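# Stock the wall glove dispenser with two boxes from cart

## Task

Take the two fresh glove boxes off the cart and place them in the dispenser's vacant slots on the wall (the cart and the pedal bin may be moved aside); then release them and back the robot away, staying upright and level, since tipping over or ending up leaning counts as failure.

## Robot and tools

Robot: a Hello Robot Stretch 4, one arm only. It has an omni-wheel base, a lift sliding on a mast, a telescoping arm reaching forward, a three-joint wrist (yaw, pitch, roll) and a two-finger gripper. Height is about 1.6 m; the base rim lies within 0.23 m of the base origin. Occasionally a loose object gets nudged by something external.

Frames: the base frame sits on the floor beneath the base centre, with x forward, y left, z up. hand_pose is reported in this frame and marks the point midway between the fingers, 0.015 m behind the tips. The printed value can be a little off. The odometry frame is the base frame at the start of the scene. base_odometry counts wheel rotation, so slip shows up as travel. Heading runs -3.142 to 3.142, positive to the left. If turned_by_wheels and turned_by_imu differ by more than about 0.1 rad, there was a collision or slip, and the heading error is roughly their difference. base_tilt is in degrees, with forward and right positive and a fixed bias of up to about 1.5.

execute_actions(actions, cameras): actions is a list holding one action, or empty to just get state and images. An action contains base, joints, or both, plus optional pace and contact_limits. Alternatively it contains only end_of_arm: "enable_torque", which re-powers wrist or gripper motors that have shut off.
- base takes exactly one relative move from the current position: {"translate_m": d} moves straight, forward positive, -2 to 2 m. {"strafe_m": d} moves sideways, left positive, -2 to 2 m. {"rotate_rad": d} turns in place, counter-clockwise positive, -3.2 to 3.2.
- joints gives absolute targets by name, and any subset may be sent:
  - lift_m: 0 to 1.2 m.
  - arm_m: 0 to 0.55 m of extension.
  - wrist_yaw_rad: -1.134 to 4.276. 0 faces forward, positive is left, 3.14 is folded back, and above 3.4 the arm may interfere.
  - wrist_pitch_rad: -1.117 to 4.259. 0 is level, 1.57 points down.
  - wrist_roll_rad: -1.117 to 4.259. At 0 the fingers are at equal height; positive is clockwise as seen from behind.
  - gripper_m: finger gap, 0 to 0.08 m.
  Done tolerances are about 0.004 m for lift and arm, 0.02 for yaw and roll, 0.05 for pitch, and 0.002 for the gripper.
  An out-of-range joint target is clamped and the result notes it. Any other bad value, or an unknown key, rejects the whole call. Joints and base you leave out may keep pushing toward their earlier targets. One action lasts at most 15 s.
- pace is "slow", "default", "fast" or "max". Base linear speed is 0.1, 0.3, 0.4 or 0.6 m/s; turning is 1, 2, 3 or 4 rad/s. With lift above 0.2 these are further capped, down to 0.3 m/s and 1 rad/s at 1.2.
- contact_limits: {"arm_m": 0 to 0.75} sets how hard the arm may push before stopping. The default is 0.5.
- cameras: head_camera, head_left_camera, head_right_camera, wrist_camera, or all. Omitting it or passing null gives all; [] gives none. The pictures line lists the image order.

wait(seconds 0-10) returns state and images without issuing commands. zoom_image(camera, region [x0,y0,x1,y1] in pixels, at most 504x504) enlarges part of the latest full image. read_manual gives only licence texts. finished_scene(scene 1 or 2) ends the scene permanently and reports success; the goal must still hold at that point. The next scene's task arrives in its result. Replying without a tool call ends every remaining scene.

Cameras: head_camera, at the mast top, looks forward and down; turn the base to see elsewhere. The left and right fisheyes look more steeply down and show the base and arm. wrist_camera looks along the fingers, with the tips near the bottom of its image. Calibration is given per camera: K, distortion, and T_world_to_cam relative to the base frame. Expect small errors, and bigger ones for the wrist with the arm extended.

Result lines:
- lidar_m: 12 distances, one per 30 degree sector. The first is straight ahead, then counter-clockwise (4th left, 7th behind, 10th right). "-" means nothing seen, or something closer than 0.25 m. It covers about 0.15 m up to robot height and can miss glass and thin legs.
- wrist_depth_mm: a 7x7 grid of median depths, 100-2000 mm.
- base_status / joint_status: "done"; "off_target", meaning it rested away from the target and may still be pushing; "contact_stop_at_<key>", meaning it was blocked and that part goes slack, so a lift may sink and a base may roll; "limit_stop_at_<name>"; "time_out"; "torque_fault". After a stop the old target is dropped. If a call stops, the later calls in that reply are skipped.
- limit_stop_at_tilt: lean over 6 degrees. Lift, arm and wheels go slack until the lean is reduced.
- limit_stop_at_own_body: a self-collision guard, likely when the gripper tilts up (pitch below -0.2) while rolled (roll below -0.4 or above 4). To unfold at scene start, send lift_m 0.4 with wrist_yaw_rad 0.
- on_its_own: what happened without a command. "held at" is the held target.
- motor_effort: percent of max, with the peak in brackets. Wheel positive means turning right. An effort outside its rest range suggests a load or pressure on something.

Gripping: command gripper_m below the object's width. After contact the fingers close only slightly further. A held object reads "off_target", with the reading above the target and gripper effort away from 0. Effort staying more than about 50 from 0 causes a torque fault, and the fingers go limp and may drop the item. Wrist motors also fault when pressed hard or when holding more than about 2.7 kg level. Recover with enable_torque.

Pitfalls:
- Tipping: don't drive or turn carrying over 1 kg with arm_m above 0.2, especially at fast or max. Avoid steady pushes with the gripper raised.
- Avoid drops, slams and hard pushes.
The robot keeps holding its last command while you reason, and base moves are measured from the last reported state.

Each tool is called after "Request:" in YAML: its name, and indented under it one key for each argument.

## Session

Request:
execute_actions:
  actions: []

Scene clock: 0.00 s.
base_odometry: x=+0.000 y=+0.000 heading=+0.000 (m, m, rad; odometry frame)
turned_by_wheels: +0.000 (rad since the last result)
turned_by_imu: +0.000 (rad since the last result)
base_tilt: forward=+0.1 right=+0.2 (deg)
lidar_m: 2.28 2.13 1.16 1.17 1.33 1.96 1.89 2.32 1.92 1.64 1.72 2.34
base_status: not commanded
joint_positions: lift_m=+0.148 arm_m=-0.001 wrist_yaw_rad=+3.248 wrist_pitch_rad=-0.014 wrist_roll_rad=+0.018 gripper_m=+0.040
joint_status: not commanded
motor_effort: lift_m=+23 arm_m=-1 wrist_yaw_rad=+0 wrist_pitch_rad=-7 wrist_roll_rad=-1 gripper_m=+3 wheel_0=+0 wheel_1=-1 wheel_2=+0 (%)
hand_pose: x=-0.0513 y=+0.0643 z=+0.3296 quat_wxyz=(-0.053, +0.007, +0.009, +0.999) (m; base frame)
wrist_depth_mm: - - 134 - - - - / - - 133 - - - - / - 105 133 - 1983 - - / - 121 135 - - - 1756 / 190 - - - 1983 1863 1756 / 208 1366 1397 1366 1336 1308 1255 / 211 960 111 904 131 - 904
pictures: head_camera, head_left_camera, head_right_camera, wrist_camera
camera_calibration (this result's frames):
wrist_camera: T_world_to_cam=[[-0.0769832, 0.997001, -0.00786032, -0.0676468], [-0.028722, -0.0100981, -0.999536, 0.38577], [-0.996619, -0.0767217, 0.0294133, 0.0973045], [0, 0, 0, 1]] pos_world=[0.102848, 0.0788048, 0.382198]
Images, in order (width x height): head_camera 420x560, head_left_camera 420x672, head_right_camera 420x672, wrist_camera 616x392.

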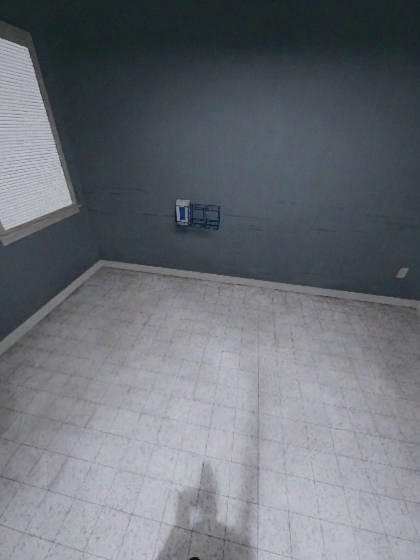

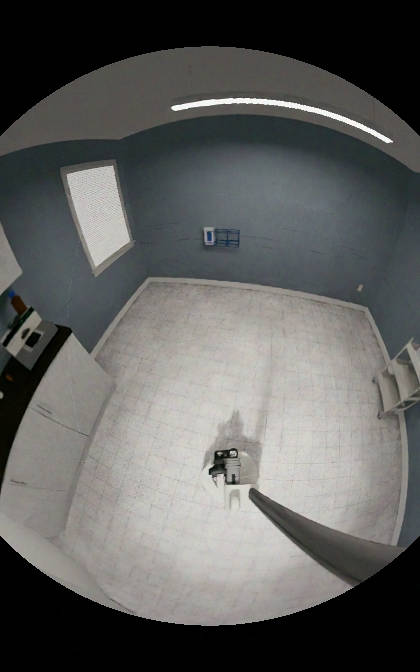

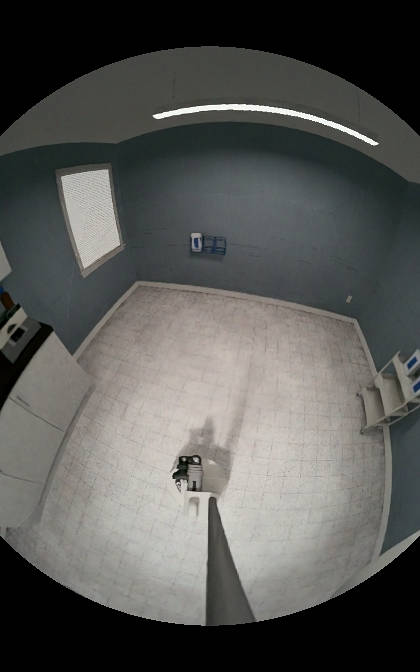

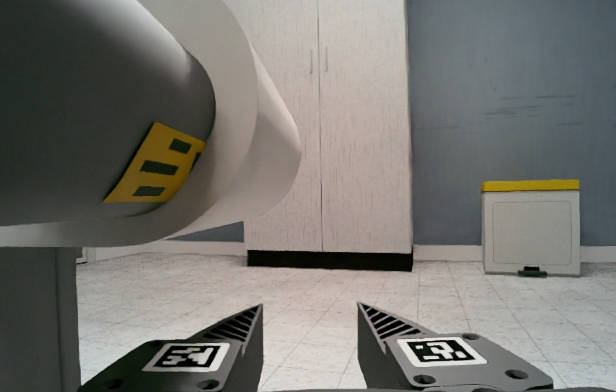

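Request:
zoom_image:
  camera: "head_right_camera"
  region: [320, 300, 420, 460]

Request:
zoom_image:
  camera: "head_camera"
  region: [150, 180, 250, 250]

Region (320, 300, 420, 460) of head_right_camera's 420x672 image, scaled by 3.150, with more detail than that image has; it fills the left 315 columns of this view, and the rest is white.

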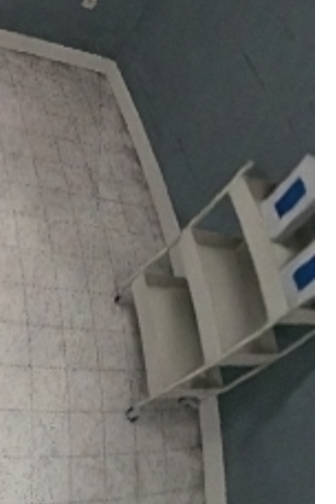

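Region (150, 180, 250, 250) of head_camera's 420x560 image, scaled by 5.040, with more detail than that image has; it fills the top 353 rows of this view, and the rest is white.

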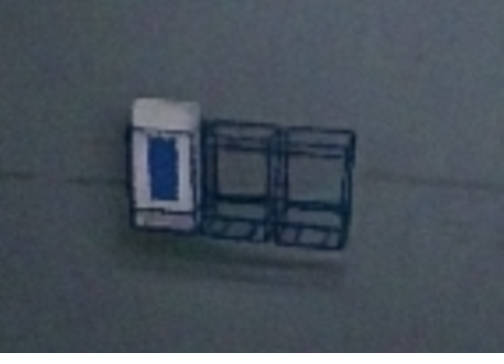

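Request:
execute_actions:
  actions:
    - {"base": {"rotate_rad": -1.155}, "joints": {"lift_m": 0.4, "wrist_yaw_rad": 0.0, "gripper_m": 0.08}, "pace": "fast"}
  cameras: ["head_camera", "head_left_camera"]

Scene clock: 8.73 s.
base_odometry: x=+0.000 y=+0.000 heading=-1.155 (m, m, rad; odometry frame)
turned_by_wheels: -1.155 (rad since the last result)
turned_by_imu: -1.146 (rad since the last result)
base_tilt: forward=+0.1 right=+0.3 (deg)
lidar_m: 1.62 2.40 2.27 2.32 1.21 1.15 1.25 1.97 1.89 2.04 1.97 1.75
base_status: done
joint_positions: lift_m=+0.400 arm_m=-0.001 wrist_yaw_rad=+0.001 wrist_pitch_rad=-0.014 wrist_roll_rad=+0.018 gripper_m=+0.080
joint_status: all done
motor_effort: lift_m=+26(33) arm_m=-1(1) wrist_yaw_rad=-1(7) wrist_pitch_rad=-8(8) wrist_roll_rad=-1(1) gripper_m=+1(5) wheel_0=+0(9) wheel_1=+0(7) wheel_2=+0(8) (%)
hand_pose: x=+0.3821 y=-0.0873 z=+0.5809 quat_wxyz=(+1.000, +0.009, -0.007, +0.000) (m; base frame)
wrist_depth_mm: - - - - 1808 1576 1430 / - - - - 1808 1537 1464 / - - - - 1708 1576 1430 / - - - 1983 1661 1576 1430 / - - - - 1708 1618 1430 / 1983 - - 1863 1661 1576 1397 / 1618 108 1281 1430 1308 105 -
pictures: head_camera, head_left_camera
Images, in order (width x height): head_camera 420x560, head_left_camera 420x672.

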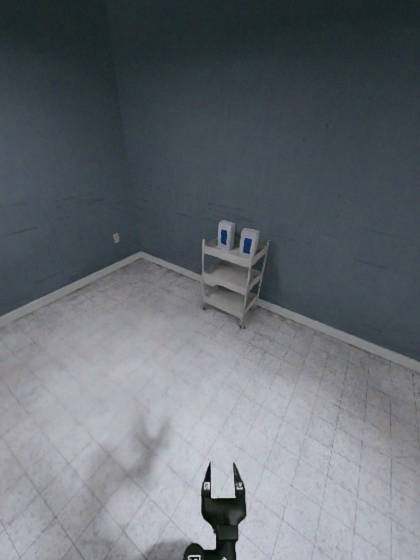

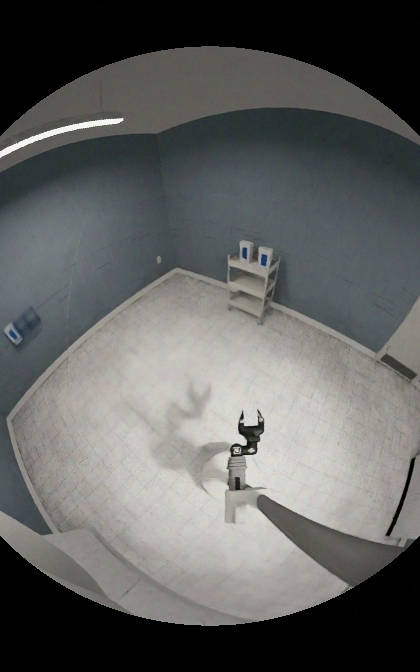

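Request:
zoom_image:
  camera: "head_camera"
  region: [180, 200, 300, 340]

Region (180, 200, 300, 340) of head_camera's 420x560 image, scaled by 3.600, with more detail than that image has; it fills the left 432 columns of this view, and the rest is white.

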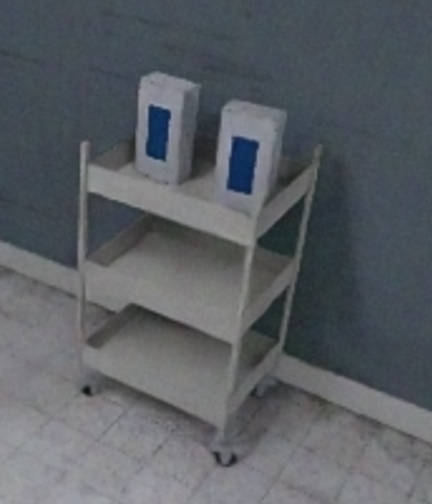

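Request:
execute_actions:
  actions:
    - {"base": {"translate_m": 1.40}, "joints": {"lift_m": 1.04, "wrist_pitch_rad": 1.57, "wrist_roll_rad": 1.571}, "pace": "max"}
  cameras: []

Request:
execute_actions:
  actions:
    - {"base": {"rotate_rad": -0.6}, "pace": "fast"}
  cameras: ["head_camera", "head_left_camera", "head_right_camera"]

Scene clock: 17.83 s.
base_odometry: x=+0.566 y=-1.281 heading=-1.155 (m, m, rad; odometry frame)
turned_by_wheels: +0.000 (rad since the last result)
turned_by_imu: -0.001 (rad since the last result)
base_tilt: forward=+0.1 right=+0.2 (deg)
lidar_m: 0.38 1.28 1.53 1.67 2.33 2.33 2.51 2.76 2.28 1.05 0.35 0.36
base_status: done
joint_positions: lift_m=+1.040 arm_m=-0.001 wrist_yaw_rad=+0.000 wrist_pitch_rad=+1.570 wrist_roll_rad=+1.571 gripper_m=+0.080
joint_status: all done
motor_effort: lift_m=+24(27) arm_m=-1(1) wrist_yaw_rad=+0(3) wrist_pitch_rad=+0(1) wrist_roll_rad=+0(5) gripper_m=+4(4) wheel_0=+0(6) wheel_1=+0(6) wheel_2=+0(14) (%)
hand_pose: x=+0.1696 y=-0.0874 z=+1.0053 quat_wxyz=(+0.500, +0.500, +0.500, -0.500) (m; base frame)
wrist_depth_mm: 484 473 492 1160 1182 1160 1182 / 484 488 492 1160 1182 1205 1182 / 484 488 759 1182 1160 1182 1182 / 480 484 1025 1160 946 1182 1182 / 480 741 1138 946 946 1182 345 / 1118 1138 1138 1138 946 1160 1182 / 1118 108 1138 1160 1138 105 -
pictures: none
No camera images: the call's "cameras" was empty. Leave "cameras" out to get every camera's image.

Scene clock: 19.40 s.
base_odometry: x=+0.566 y=-1.281 heading=-1.755 (m, m, rad; odometry frame)
turned_by_wheels: -0.600 (rad since the last result)
turned_by_imu: -0.595 (rad since the last result)
base_tilt: forward=+0.1 right=+0.2 (deg)
lidar_m: 0.35 0.39 1.13 1.53 1.61 2.15 2.36 2.46 2.80 2.70 1.13 0.37
base_status: done
joint_positions: lift_m=+1.040 arm_m=-0.001 wrist_yaw_rad=+0.000 wrist_pitch_rad=+1.570 wrist_roll_rad=+1.571 gripper_m=+0.080
joint_status: not commanded
motor_effort: lift_m=+25(24) arm_m=-1(1) wrist_yaw_rad=+0(1) wrist_pitch_rad=+1(1) wrist_roll_rad=+0(0) gripper_m=+6(4) wheel_0=+2(5) wheel_1=+2(3) wheel_2=+1(6) (%)
hand_pose: x=+0.1696 y=-0.0874 z=+1.0053 quat_wxyz=(+0.500, +0.500, +0.500, -0.500) (m; base frame)
wrist_depth_mm: 991 1138 1160 1160 1160 1182 1205 / 976 1138 1138 1182 1160 1160 1182 / 484 683 1160 1160 1182 1182 1182 / 480 741 1138 1160 960 1182 1182 / 480 750 1160 946 931 1182 345 / 480 484 1138 1138 946 1182 1182 / 480 108 1138 1160 1160 105 -
pictures: head_camera, head_left_camera, head_right_camera
Images, in order (width x height): head_camera 420x560, head_left_camera 420x672, head_right_camera 420x672.

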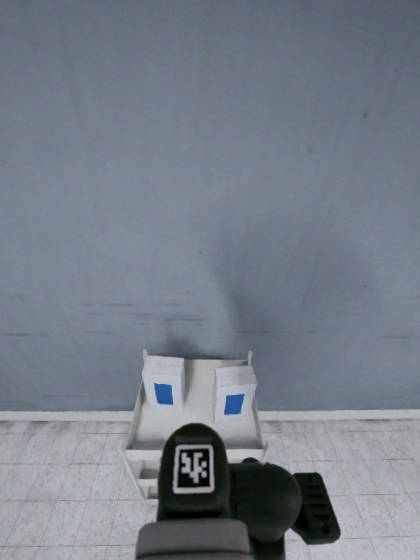

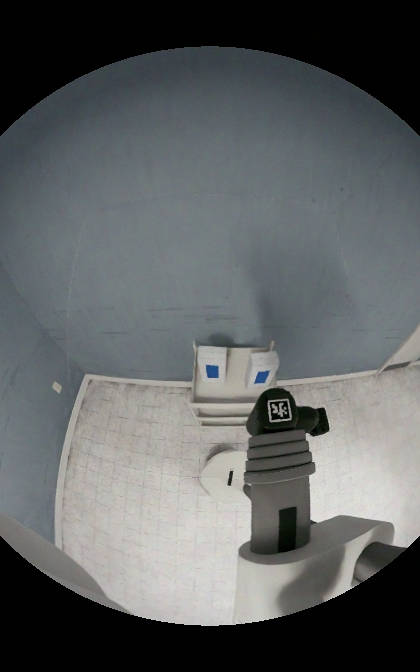

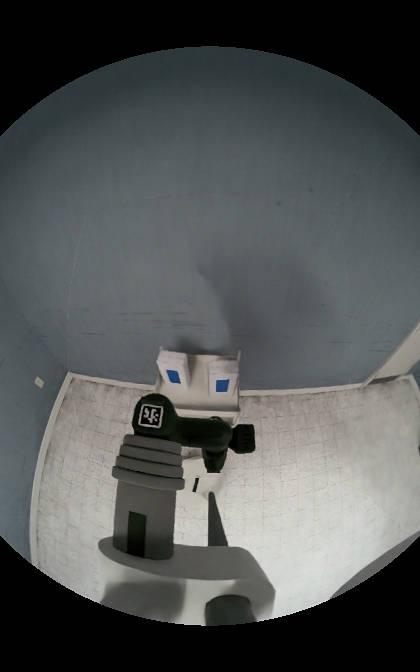

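Request:
zoom_image:
  camera: "head_camera"
  region: [110, 330, 290, 470]

Region (110, 330, 290, 470) of head_camera's 420x560 image, scaled by 2.800, with more detail than that image has.

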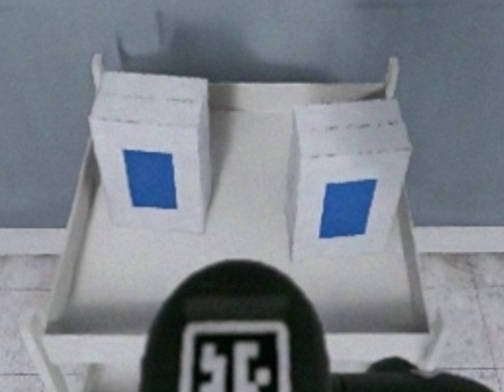

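Request:
execute_actions:
  actions:
    - {"base": {"strafe_m": -0.036}, "joints": {"arm_m": 0.334, "wrist_roll_rad": 1.49}, "pace": "fast"}
  cameras: ["wrist_camera"]

Scene clock: 23.90 s.
base_odometry: x=+0.530 y=-1.274 heading=-1.755 (m, m, rad; odometry frame)
turned_by_wheels: +0.000 (rad since the last result)
turned_by_imu: +0.002 (rad since the last result)
base_tilt: forward=+0.1 right=+0.3 (deg)
lidar_m: 0.33 0.36 1.12 1.57 1.66 2.21 2.36 2.45 2.77 2.69 1.11 0.36
base_status: done
joint_positions: lift_m=+1.040 arm_m=+0.333 wrist_yaw_rad=+0.000 wrist_pitch_rad=+1.570 wrist_roll_rad=+1.490 gripper_m=+0.080
joint_status: all done
motor_effort: lift_m=+24(24) arm_m=+7(7) wrist_yaw_rad=-2(3) wrist_pitch_rad=+2(0) wrist_roll_rad=-1(5) gripper_m=+3(3) wheel_0=-1(9) wheel_1=+1(8) wheel_2=+0(1) (%)
hand_pose: x=+0.5039 y=-0.0874 z=+1.0053 quat_wxyz=(+0.520, +0.480, +0.520, -0.479) (m; base frame)
wrist_depth_mm: 442 647 1138 1160 1160 1182 1182 / 442 668 1138 1160 1160 1182 1205 / 452 609 1138 1160 1160 1182 1182 / 462 484 488 488 492 960 1182 / 469 488 252 253 496 960 960 / 477 484 253 253 492 960 1182 / 439 108 252 488 473 105 -
pictures: wrist_camera
camera_calibration (this result's frames):
wrist_camera: T_world_to_cam=[[-0.995371, -0.0918331, 0.0283584, 0.462878], [-0.0922998, 0.995609, -0.0156109, 0.206356], [-0.0268003, -0.0181561, -0.999476, 1.16994], [0, 0, 0, 1]] pos_world=[0.511136, -0.141701, 1.15942]
Images, in order (width x height): wrist_camera 616x392.

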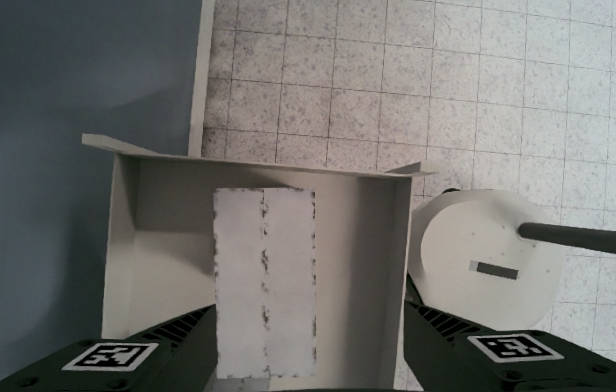

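Request:
execute_actions:
  actions:
    - {"joints": {"arm_m": 0.360, "lift_m": 0.975}, "pace": "fast"}
  cameras: ["wrist_camera"]

Scene clock: 26.53 s.
base_odometry: x=+0.530 y=-1.274 heading=-1.755 (m, m, rad; odometry frame)
turned_by_wheels: +0.000 (rad since the last result)
turned_by_imu: +0.001 (rad since the last result)
base_tilt: forward=+0.1 right=+0.3 (deg)
lidar_m: 0.34 0.33 1.16 1.56 1.67 2.15 2.35 2.45 2.77 2.68 1.13 0.38
base_status: not commanded
joint_positions: lift_m=+0.975 arm_m=+0.359 wrist_yaw_rad=+0.000 wrist_pitch_rad=+1.570 wrist_roll_rad=+1.490 gripper_m=+0.080
joint_status: all done
motor_effort: lift_m=+17(28) arm_m=+7(8) wrist_yaw_rad=+0(1) wrist_pitch_rad=+1(0) wrist_roll_rad=-1(1) gripper_m=+4(2) wheel_0=-1(1) wheel_1=+1(1) wheel_2=+0(0) (%)
hand_pose: x=+0.5298 y=-0.0874 z=+0.9409 quat_wxyz=(+0.520, +0.480, +0.520, -0.479) (m; base frame)
wrist_depth_mm: 402 591 1098 1098 1098 1118 1138 / 404 615 1098 1098 1098 1098 1138 / 404 508 1078 1098 1098 1098 1118 / 424 424 424 189 433 891 1118 / 430 421 424 189 430 878 891 / 436 421 424 189 189 891 891 / 402 108 187 189 190 105 -
pictures: wrist_camera
camera_calibration (this result's frames):
wrist_camera: T_world_to_cam=[[-0.995389, -0.091588, 0.0284925, 0.490414], [-0.0920568, 0.995632, -0.0155985, 0.207604], [-0.0269394, -0.0181495, -0.999472, 1.1063], [0, 0, 0, 1]] pos_world=[0.537067, -0.141703, 1.09498]
Images, in order (width x height): wrist_camera 616x392.

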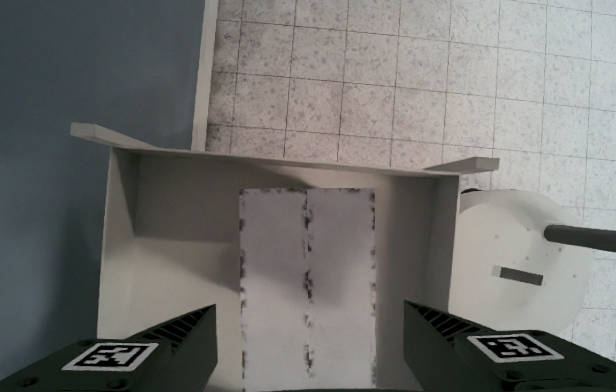

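Request:
execute_actions:
  actions:
    - {"joints": {"lift_m": 0.921}}
  cameras: []

Request:
execute_actions:
  actions:
    - {"joints": {"gripper_m": 0.05}}
  cameras: ["wrist_camera"]

Scene clock: 28.67 s.
base_odometry: x=+0.530 y=-1.274 heading=-1.755 (m, m, rad; odometry frame)
turned_by_wheels: +0.000 (rad since the last result)
turned_by_imu: +0.001 (rad since the last result)
base_tilt: forward=+0.1 right=+0.3 (deg)
lidar_m: 0.35 0.40 1.14 1.58 1.65 2.15 2.38 2.45 2.76 2.70 1.11 0.37
base_status: not commanded
joint_positions: lift_m=+0.921 arm_m=+0.359 wrist_yaw_rad=+0.000 wrist_pitch_rad=+1.570 wrist_roll_rad=+1.490 gripper_m=+0.080
joint_status: all done
motor_effort: lift_m=+17(12) arm_m=+7(7) wrist_yaw_rad=+0(1) wrist_pitch_rad=+0(0) wrist_roll_rad=-1(1) gripper_m=+2(3) wheel_0=-1(1) wheel_1=+1(1) wheel_2=+0(0) (%)
hand_pose: x=+0.5298 y=-0.0874 z=+0.8869 quat_wxyz=(+0.520, +0.480, +0.520, -0.479) (m; base frame)
wrist_depth_mm: 404 591 1042 1042 1042 1060 1060 / 404 609 1025 1025 1042 1042 1060 / 375 368 946 1025 1042 1060 1060 / 399 368 370 135 375 379 1060 / 397 368 134 135 135 831 842 / 389 368 134 135 136 831 831 / 404 108 134 135 135 105 -
pictures: none
No camera images: the call's "cameras" was empty. Leave "cameras" out to get every camera's image.

Scene clock: 29.63 s.
base_odometry: x=+0.530 y=-1.274 heading=-1.755 (m, m, rad; odometry frame)
turned_by_wheels: +0.000 (rad since the last result)
turned_by_imu: +0.000 (rad since the last result)
base_tilt: forward=+0.1 right=+0.2 (deg)
lidar_m: 0.34 0.35 1.15 1.58 1.66 2.22 2.37 2.45 2.79 2.69 1.10 0.36
base_status: not commanded
joint_positions: lift_m=+0.921 arm_m=+0.359 wrist_yaw_rad=+0.000 wrist_pitch_rad=+1.570 wrist_roll_rad=+1.490 gripper_m=+0.062
joint_status: gripper_m off_target (ended at +0.062, target +0.050)
on_its_own: gripper_m is held at +0.058, not at your +0.050, by its contact guard: the fingers met something
motor_effort: lift_m=+17(17) arm_m=+7(7) wrist_yaw_rad=+0(0) wrist_pitch_rad=+1(0) wrist_roll_rad=-1(1) gripper_m=-27(29) wheel_0=-1(1) wheel_1=+1(1) wheel_2=+0(0) (%)
hand_pose: x=+0.5298 y=-0.0874 z=+0.8869 quat_wxyz=(+0.520, +0.480, +0.520, -0.479) (m; base frame)
wrist_depth_mm: 404 591 1025 1042 1042 1060 1060 / 404 609 1042 1025 1042 1060 1060 / 373 368 960 1025 1042 1060 1060 / 402 368 370 135 375 377 1060 / 397 368 134 135 136 842 842 / 389 366 134 135 135 831 842 / 402 108 134 135 135 - -
pictures: wrist_camera
camera_calibration (this result's frames):
wrist_camera: T_world_to_cam=[[-0.995387, -0.0915739, 0.0286139, 0.491828], [-0.0920446, 0.995633, -0.0155872, 0.206745], [-0.0270615, -0.0181491, -0.999469, 1.05242], [0, 0, 0, 1]] pos_world=[0.537069, -0.141703, 1.04101]
Images, in order (width x height): wrist_camera 616x392.

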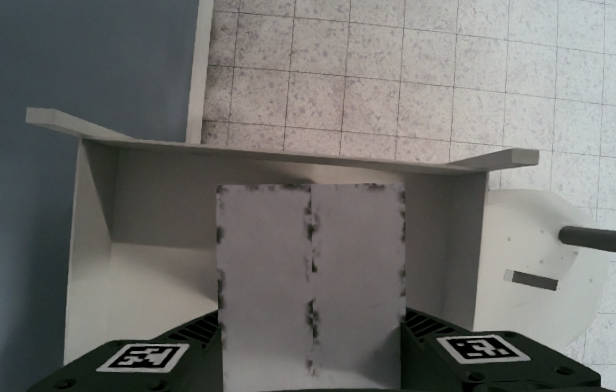

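Request:
execute_actions:
  actions:
    - {"joints": {"lift_m": 1.05}}
  cameras: []

Request:
execute_actions:
  actions:
    - {"base": {"translate_m": -1.66}, "joints": {"arm_m": 0.1, "wrist_roll_rad": 1.571}, "pace": "fast"}
  cameras: []

Request:
execute_actions:
  actions:
    - {"base": {"rotate_rad": 1.582}, "pace": "fast"}

Scene clock: 36.03 s.
base_odometry: x=+0.530 y=-1.274 heading=-1.755 (m, m, rad; odometry frame)
turned_by_wheels: +0.000 (rad since the last result)
turned_by_imu: +0.002 (rad since the last result)
base_tilt: forward=+0.1 right=+0.2 (deg)
lidar_m: 0.34 0.37 1.16 1.58 1.64 2.18 2.37 2.45 2.76 2.67 1.14 0.39
base_status: not commanded
joint_positions: lift_m=+1.049 arm_m=+0.359 wrist_yaw_rad=+0.000 wrist_pitch_rad=+1.570 wrist_roll_rad=+1.490 gripper_m=+0.062
joint_status: all done
on_its_own: gripper_m is held at +0.058, not at your +0.050, by its contact guard: the fingers met something
motor_effort: lift_m=+28(28) arm_m=+7(7) wrist_yaw_rad=+1(1) wrist_pitch_rad=+1(1) wrist_roll_rad=-1(1) gripper_m=-29(28) wheel_0=-1(1) wheel_1=+1(1) wheel_2=+0(0) (%)
hand_pose: x=+0.5298 y=-0.0874 z=+1.0150 quat_wxyz=(+0.520, +0.480, +0.520, -0.479) (m; base frame)
wrist_depth_mm: 404 597 1182 1182 1205 1182 1205 / 407 615 1160 1160 1182 1182 1205 / 415 554 1118 1160 1182 1182 1182 / 424 530 496 135 436 976 1205 / 430 530 134 135 136 960 960 / 436 492 134 135 136 960 1182 / 430 109 134 135 135 - -
pictures: none
No camera images: the call's "cameras" was empty. Leave "cameras" out to get every camera's image.

Scene clock: 42.33 s.
base_odometry: x=+0.834 y=+0.358 heading=-1.755 (m, m, rad; odometry frame)
turned_by_wheels: +0.000 (rad since the last result)
turned_by_imu: +0.006 (rad since the last result)
base_tilt: forward=+0.1 right=+0.3 (deg)
lidar_m: 2.01 2.28 1.66 1.50 1.68 1.33 0.91 0.71 1.00 2.61 2.79 0.25
base_status: done
joint_positions: lift_m=+1.049 arm_m=+0.101 wrist_yaw_rad=+0.000 wrist_pitch_rad=+1.570 wrist_roll_rad=+1.571 gripper_m=+0.062
joint_status: all done
on_its_own: gripper_m is held at +0.058, not at your +0.050, by its contact guard: the fingers met something
motor_effort: lift_m=+29(28) arm_m=-7(8) wrist_yaw_rad=+0(1) wrist_pitch_rad=+0(7) wrist_roll_rad=-1(1) gripper_m=-29(29) wheel_0=-1(5) wheel_1=+0(7) wheel_2=+0(10) (%)
hand_pose: x=+0.2723 y=-0.0874 z=+1.0150 quat_wxyz=(+0.500, +0.500, +0.500, -0.500) (m; base frame)
wrist_depth_mm: 1138 1160 1138 1182 1182 1182 1205 / 1160 1138 1160 1160 1205 1182 1182 / 1160 1160 1160 1160 1182 1182 1205 / 1138 1160 1160 135 946 1182 1205 / 1138 1138 134 135 136 960 1182 / 1138 1118 134 135 136 1182 1205 / 1138 108 134 135 135 - -
pictures: none
No camera images: the call's "cameras" was empty. Leave "cameras" out to get every camera's image.

Scene clock: 44.70 s.
base_odometry: x=+0.834 y=+0.358 heading=-0.173 (m, m, rad; odometry frame)
turned_by_wheels: +1.582 (rad since the last result)
turned_by_imu: +1.573 (rad since the last result)
base_tilt: forward=+0.1 right=+0.2 (deg)
lidar_m: 1.49 1.69 1.30 0.79 0.71 0.98 2.65 2.82 2.51 2.02 2.22 0.25
base_status: done
joint_positions: lift_m=+1.049 arm_m=+0.101 wrist_yaw_rad=+0.000 wrist_pitch_rad=+1.570 wrist_roll_rad=+1.571 gripper_m=+0.062
joint_status: not commanded
on_its_own: gripper_m is held at +0.058, not at your +0.050, by its contact guard: the fingers met something
motor_effort: lift_m=+28(28) arm_m=-7(7) wrist_yaw_rad=-1(0) wrist_pitch_rad=+2(2) wrist_roll_rad=-1(1) gripper_m=-28(30) wheel_0=-2(4) wheel_1=-1(7) wheel_2=+0(6) (%)
hand_pose: x=+0.2724 y=-0.0874 z=+1.0150 quat_wxyz=(+0.500, +0.500, +0.500, -0.500) (m; base frame)
wrist_depth_mm: 1160 1138 1160 1160 1182 1182 1182 / 1138 1138 1160 1182 1160 1182 1205 / 1138 1160 1160 1182 1182 1182 1182 / 1138 1138 1160 135 931 1182 1182 / 1138 1138 135 135 136 960 1205 / 1138 1138 134 135 136 1182 1182 / 1138 109 133 135 135 - -
pictures: head_camera, head_left_camera, head_right_camera, wrist_camera
camera_calibration (this result's frames):
wrist_camera: T_world_to_cam=[[-0.999544, -0.0106172, 0.0282665, 0.240506], [-0.0110592, 0.999818, -0.0155257, 0.163293], [-0.0280965, -0.0158313, -0.99948, 1.17396], [0, 0, 0, 1]] pos_world=[0.275186, -0.142124, 1.16908]
Images, in order (width x height): head_camera 420x560, head_left_camera 420x672, head_right_camera 420x672, wrist_camera 616x392.

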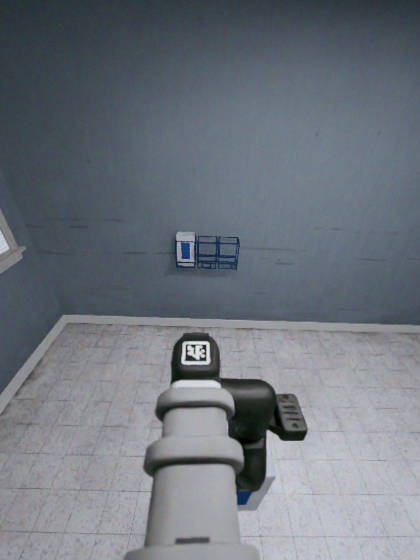

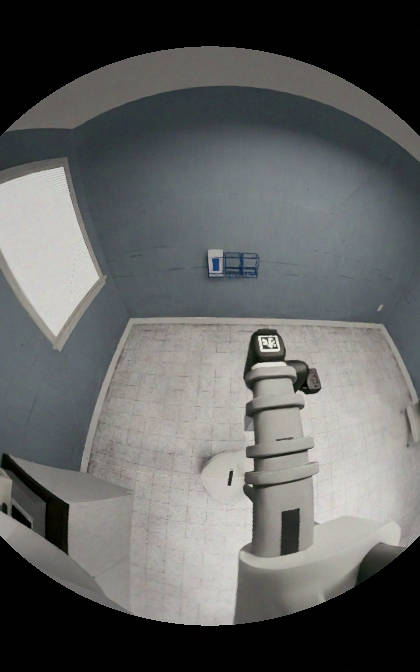

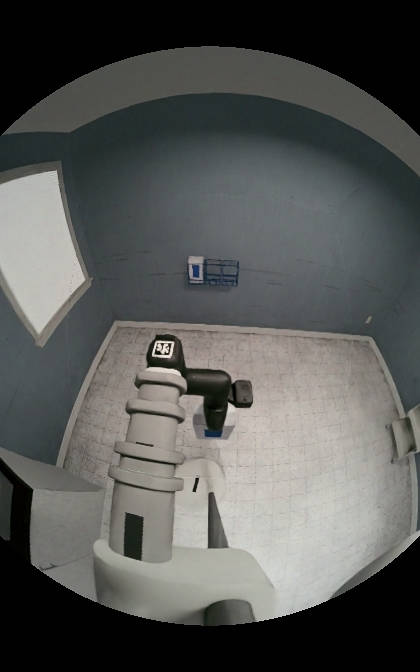

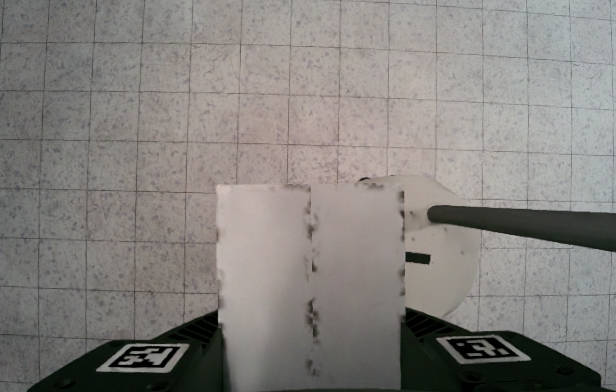

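Request:
zoom_image:
  camera: "wrist_camera"
  region: [112, 0, 616, 392]

Request:
zoom_image:
  camera: "head_camera"
  region: [160, 215, 260, 285]

Region (112, 0, 616, 392) of wrist_camera's 616x392 image, scaled by 1.000.

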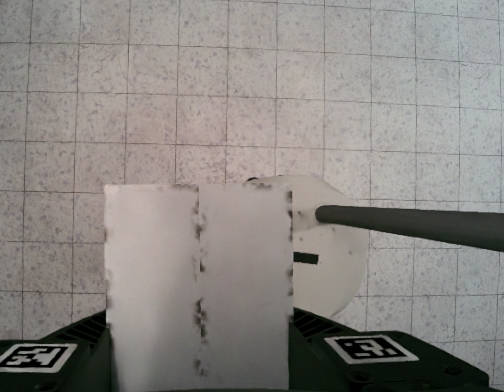

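Region (160, 215, 260, 285) of head_camera's 420x560 image, scaled by 5.040, with more detail than that image has; it fills the top 353 rows of this view, and the rest is white.

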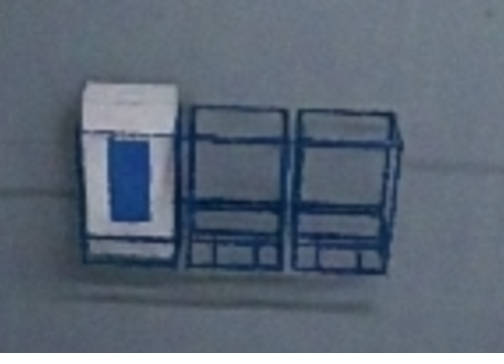

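Request:
execute_actions:
  actions:
    - {"base": {"translate_m": 0.96}, "joints": {"lift_m": 1.18, "wrist_roll_rad": 1.605, "arm_m": 0.2}, "pace": "fast"}

Scene clock: 53.13 s.
base_odometry: x=+1.780 y=+0.193 heading=-0.173 (m, m, rad; odometry frame)
turned_by_wheels: +0.000 (rad since the last result)
turned_by_imu: +0.001 (rad since the last result)
base_tilt: forward=+0.1 right=+0.3 (deg)
lidar_m: 0.29 0.58 0.97 1.17 1.25 1.36 3.81 3.43 2.15 2.24 0.89 0.31
base_status: done
joint_positions: lift_m=+1.179 arm_m=+0.199 wrist_yaw_rad=+0.000 wrist_pitch_rad=+1.570 wrist_roll_rad=+1.605 gripper_m=+0.062
joint_status: all done
on_its_own: gripper_m is held at +0.058, not at your +0.050, by its contact guard: the fingers met something
motor_effort: lift_m=+28(32) arm_m=+7(9) wrist_yaw_rad=+0(2) wrist_pitch_rad=-1(5) wrist_roll_rad=-1(2) gripper_m=-28(28) wheel_0=+0(5) wheel_1=+0(6) wheel_2=+0(10) (%)
hand_pose: x=+0.3699 y=-0.0874 z=+1.1450 quat_wxyz=(+0.492, +0.509, +0.491, -0.508) (m; base frame)
wrist_depth_mm: 469 707 1281 1308 1308 1308 1336 / 459 707 1281 1281 1308 1308 1336 / 462 615 1308 1308 1336 1308 1308 / 449 569 1042 135 1098 1118 1336 / 445 603 134 135 136 1098 1308 / 452 585 134 135 136 1281 1336 / 430 109 134 135 135 - -
pictures: head_camera, head_left_camera, head_right_camera, wrist_camera
camera_calibration (this result's frames):
wrist_camera: T_world_to_cam=[[-0.999328, 0.0231055, 0.0284602, 0.336905], [0.0226711, 0.999623, -0.0154912, 0.153857], [-0.0288074, -0.0148356, -0.999475, 1.30699], [0, 0, 0, 1]] pos_world=[0.370842, -0.142194, 1.2991]
Images, in order (width x height): head_camera 420x560, head_left_camera 420x672, head_right_camera 420x672, wrist_camera 616x392.

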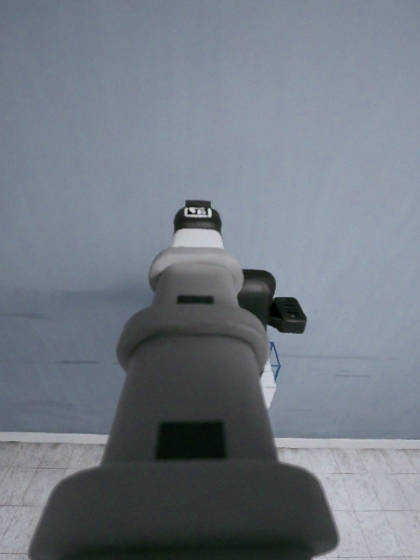

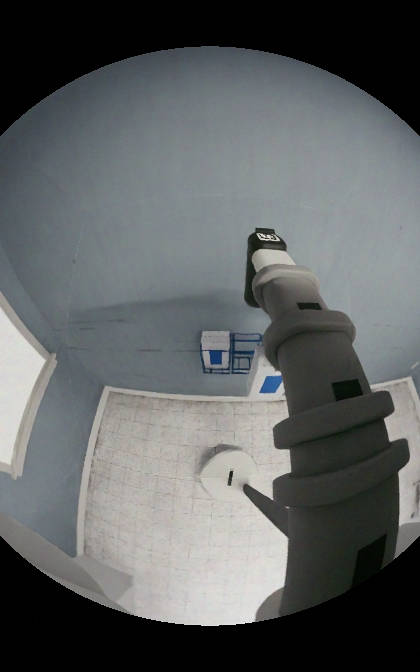

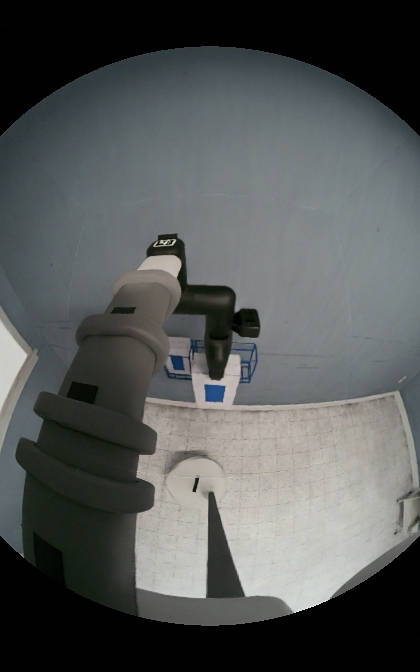

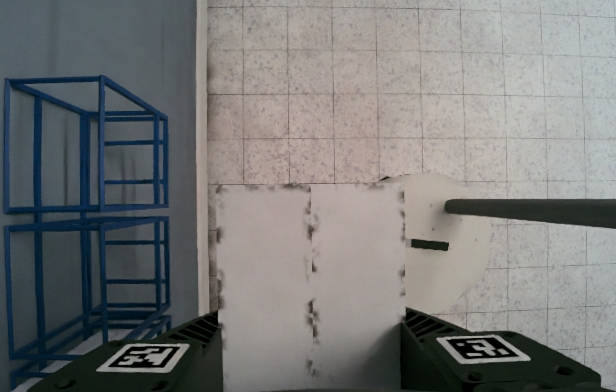

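Request:
zoom_image:
  camera: "wrist_camera"
  region: [0, 60, 240, 260]

Region (0, 60, 240, 260) of wrist_camera's 616x392 image, scaled by 2.100.

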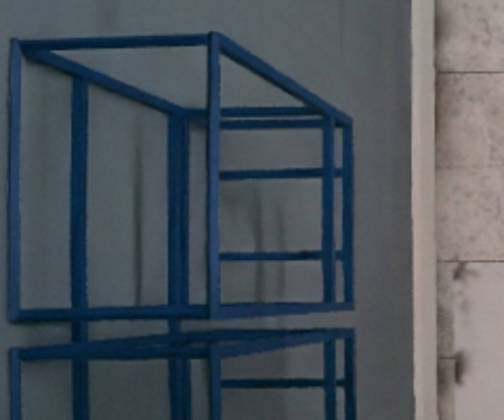

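Request:
execute_actions:
  actions:
    - {"base": {"strafe_m": 0.035}, "joints": {"lift_m": 1.2, "wrist_pitch_rad": 1.44, "arm_m": 0.40}}

Scene clock: 62.43 s.
base_odometry: x=+1.786 y=+0.227 heading=-0.173 (m, m, rad; odometry frame)
turned_by_wheels: +0.000 (rad since the last result)
turned_by_imu: +0.002 (rad since the last result)
base_tilt: forward=+0.1 right=+0.3 (deg)
lidar_m: 0.52 0.68 0.96 1.14 1.26 1.35 2.97 3.46 2.21 2.32 0.90 0.57
base_status: done
joint_positions: lift_m=+1.199 arm_m=+0.399 wrist_yaw_rad=+0.000 wrist_pitch_rad=+1.441 wrist_roll_rad=+1.605 gripper_m=+0.062
joint_status: all done
on_its_own: gripper_m is held at +0.058, not at your +0.050, by its contact guard: the fingers met something
motor_effort: lift_m=+29(27) arm_m=+7(8) wrist_yaw_rad=-1(0) wrist_pitch_rad=-3(13) wrist_roll_rad=-1(1) gripper_m=-29(28) wheel_0=+2(8) wheel_1=+0(8) wheel_2=+0(1) (%)
hand_pose: x=+0.5972 y=-0.0874 z=+1.1660 quat_wxyz=(+0.522, +0.540, +0.459, -0.474) (m; base frame)
wrist_depth_mm: 121 167 291 778 1308 1255 1229 / 118 167 291 759 1308 1255 1255 / 119 167 290 615 1281 1281 1255 / 118 167 220 135 1281 1160 1060 / 118 166 135 135 136 1078 1042 / 117 164 134 135 136 1255 1229 / 114 108 134 135 135 - -
pictures: head_camera, head_left_camera, head_right_camera, wrist_camera
camera_calibration (this result's frames):
wrist_camera: T_world_to_cam=[[-0.99469, 0.0230618, -0.100303, 0.710838], [0.0244304, 0.999624, -0.012438, 0.144416], [0.099978, -0.0148224, -0.994879, 1.25229], [0, 0, 0, 1]] pos_world=[0.578333, -0.142193, 1.31898]
Images, in order (width x height): head_camera 420x560, head_left_camera 420x672, head_right_camera 420x672, wrist_camera 616x392.

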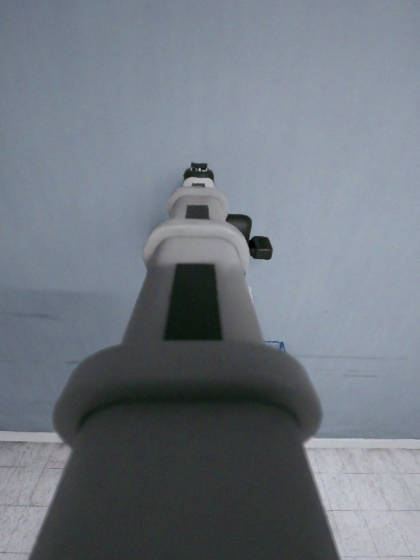

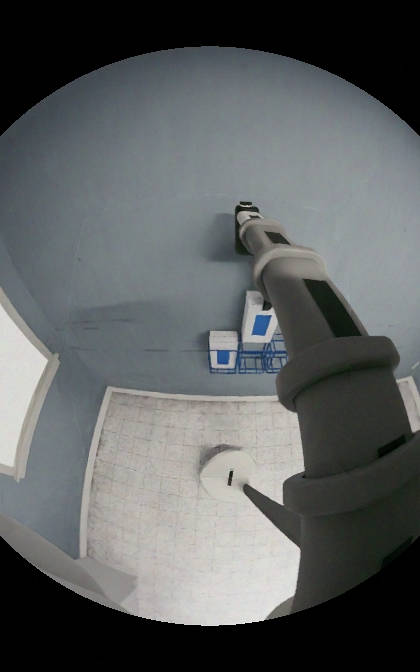

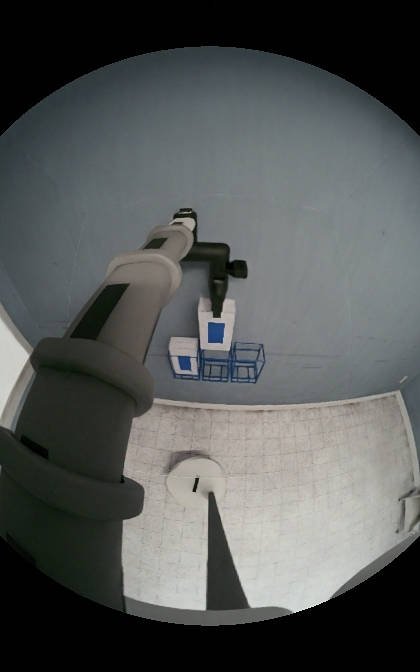

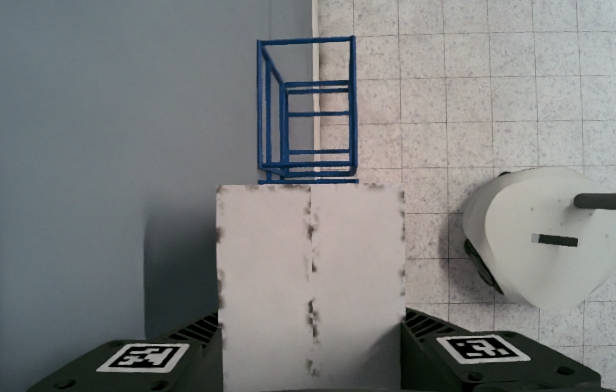

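Request:
zoom_image:
  camera: "wrist_camera"
  region: [200, 20, 420, 220]

Request:
zoom_image:
  camera: "head_right_camera"
  region: [150, 280, 280, 400]

Request:
zoom_image:
  camera: "head_left_camera"
  region: [190, 280, 320, 400]

Region (200, 20, 420, 220) of wrist_camera's 616x392 image, scaled by 2.291; it fills the top 458 rows of this view, and the rest is white.

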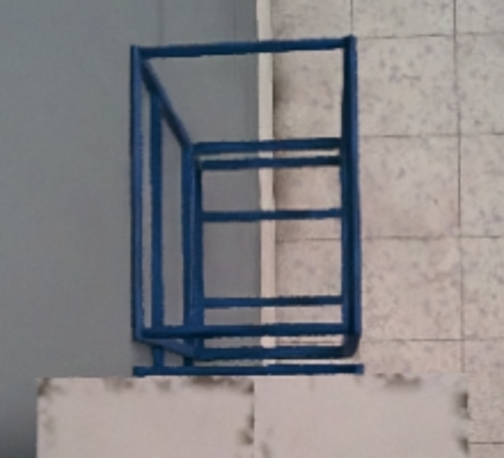

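Region (150, 280, 280, 400) of head_right_camera's 420x672 image, scaled by 3.877, with more detail than that image has; it fills the top 465 rows of this view, and the rest is white.

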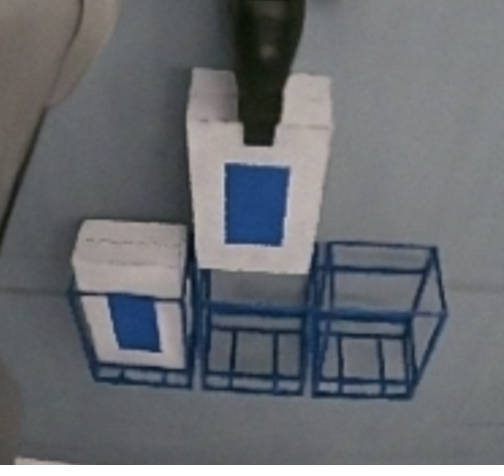

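Region (190, 280, 320, 400) of head_left_camera's 420x672 image, scaled by 3.877, with more detail than that image has; it fills the top 465 rows of this view, and the rest is white.

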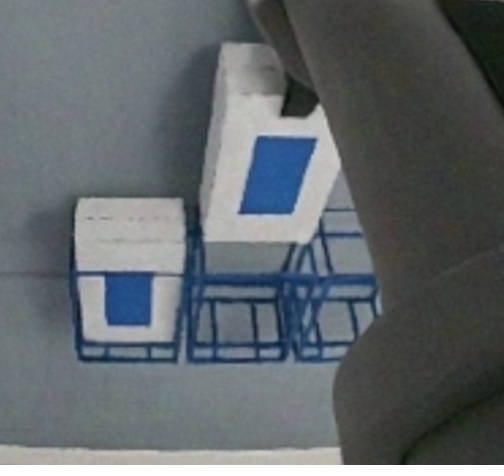

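Request:
execute_actions:
  actions:
    - {"base": {"strafe_m": -0.0055}, "joints": {"lift_m": 1.18, "arm_m": 0.404}, "pace": "slow"}
  cameras: ["head_right_camera", "head_left_camera", "wrist_camera"]

Request:
zoom_image:
  camera: "head_right_camera"
  region: [150, 280, 280, 400]

Request:
zoom_image:
  camera: "wrist_camera"
  region: [200, 20, 420, 220]

Scene clock: 67.43 s.
base_odometry: x=+1.785 y=+0.222 heading=-0.173 (m, m, rad; odometry frame)
turned_by_wheels: +0.000 (rad since the last result)
turned_by_imu: +0.001 (rad since the last result)
base_tilt: forward=+0.1 right=+0.2 (deg)
lidar_m: 0.51 0.68 0.98 1.16 1.25 1.35 2.98 3.42 2.20 2.23 0.92 0.56
base_status: done
joint_positions: lift_m=+1.180 arm_m=+0.403 wrist_yaw_rad=+0.000 wrist_pitch_rad=+1.441 wrist_roll_rad=+1.605 gripper_m=+0.062
joint_status: all done
on_its_own: gripper_m is held at +0.058, not at your +0.050, by its contact guard: the fingers met something
motor_effort: lift_m=+20(29) arm_m=+7(8) wrist_yaw_rad=-2(2) wrist_pitch_rad=-3(3) wrist_roll_rad=-1(0) gripper_m=-28(30) wheel_0=+0(7) wheel_1=-3(2) wheel_2=+0(0) (%)
hand_pose: x=+0.6011 y=-0.0874 z=+1.1475 quat_wxyz=(+0.522, +0.540, +0.459, -0.474) (m; base frame)
wrist_depth_mm: 115 160 278 741 1281 1255 1229 / 113 160 279 732 1281 1229 1229 / 113 160 278 960 1281 1255 1229 / 113 160 211 135 1281 1205 1025 / 113 159 134 135 136 1060 1025 / 114 157 134 135 135 1255 1025 / 109 108 134 135 135 - -
pictures: head_left_camera, head_right_camera, wrist_camera
camera_calibration (this result's frames):
wrist_camera: T_world_to_cam=[[-0.994711, 0.0230621, -0.100095, 0.712662], [0.0244281, 0.999624, -0.0124432, 0.144097], [0.0997708, -0.0148225, -0.9949, 1.23362], [0, 0, 0, 1]] pos_world=[0.582293, -0.142193, 1.30046]
Images, in order (width x height): head_left_camera 420x672, head_right_camera 420x672, wrist_camera 616x392.

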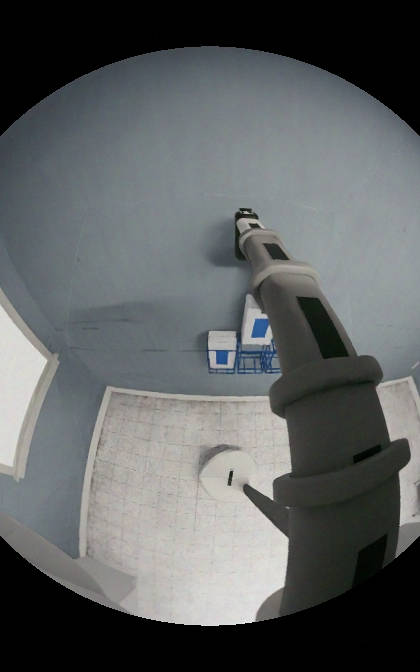

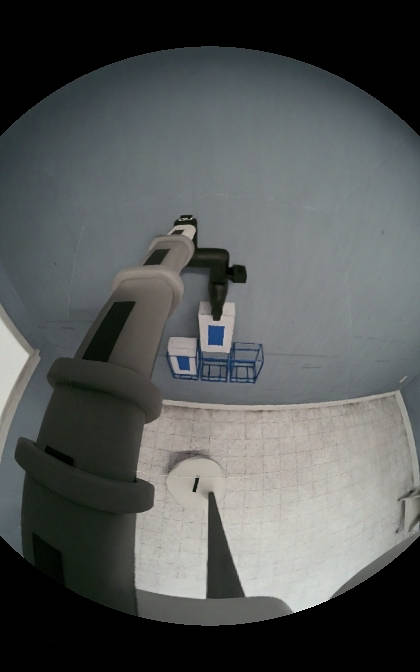

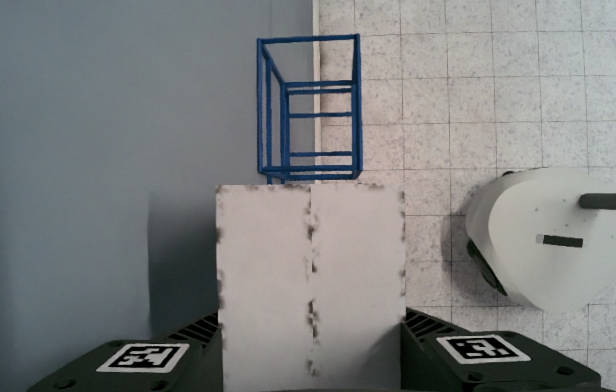

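Region (150, 280, 280, 400) of head_right_camera's 420x672 image, scaled by 3.877, with more detail than that image has; it fills the top 465 rows of this view, and the rest is white.

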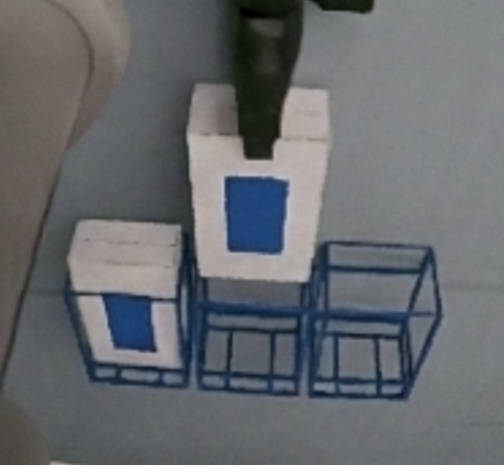

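Region (200, 20, 420, 220) of wrist_camera's 616x392 image, scaled by 2.291; it fills the top 458 rows of this view, and the rest is white.

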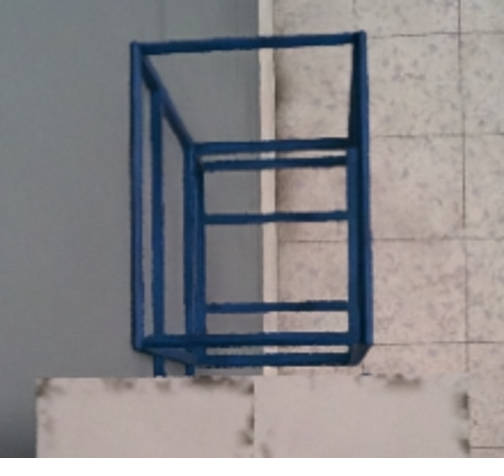

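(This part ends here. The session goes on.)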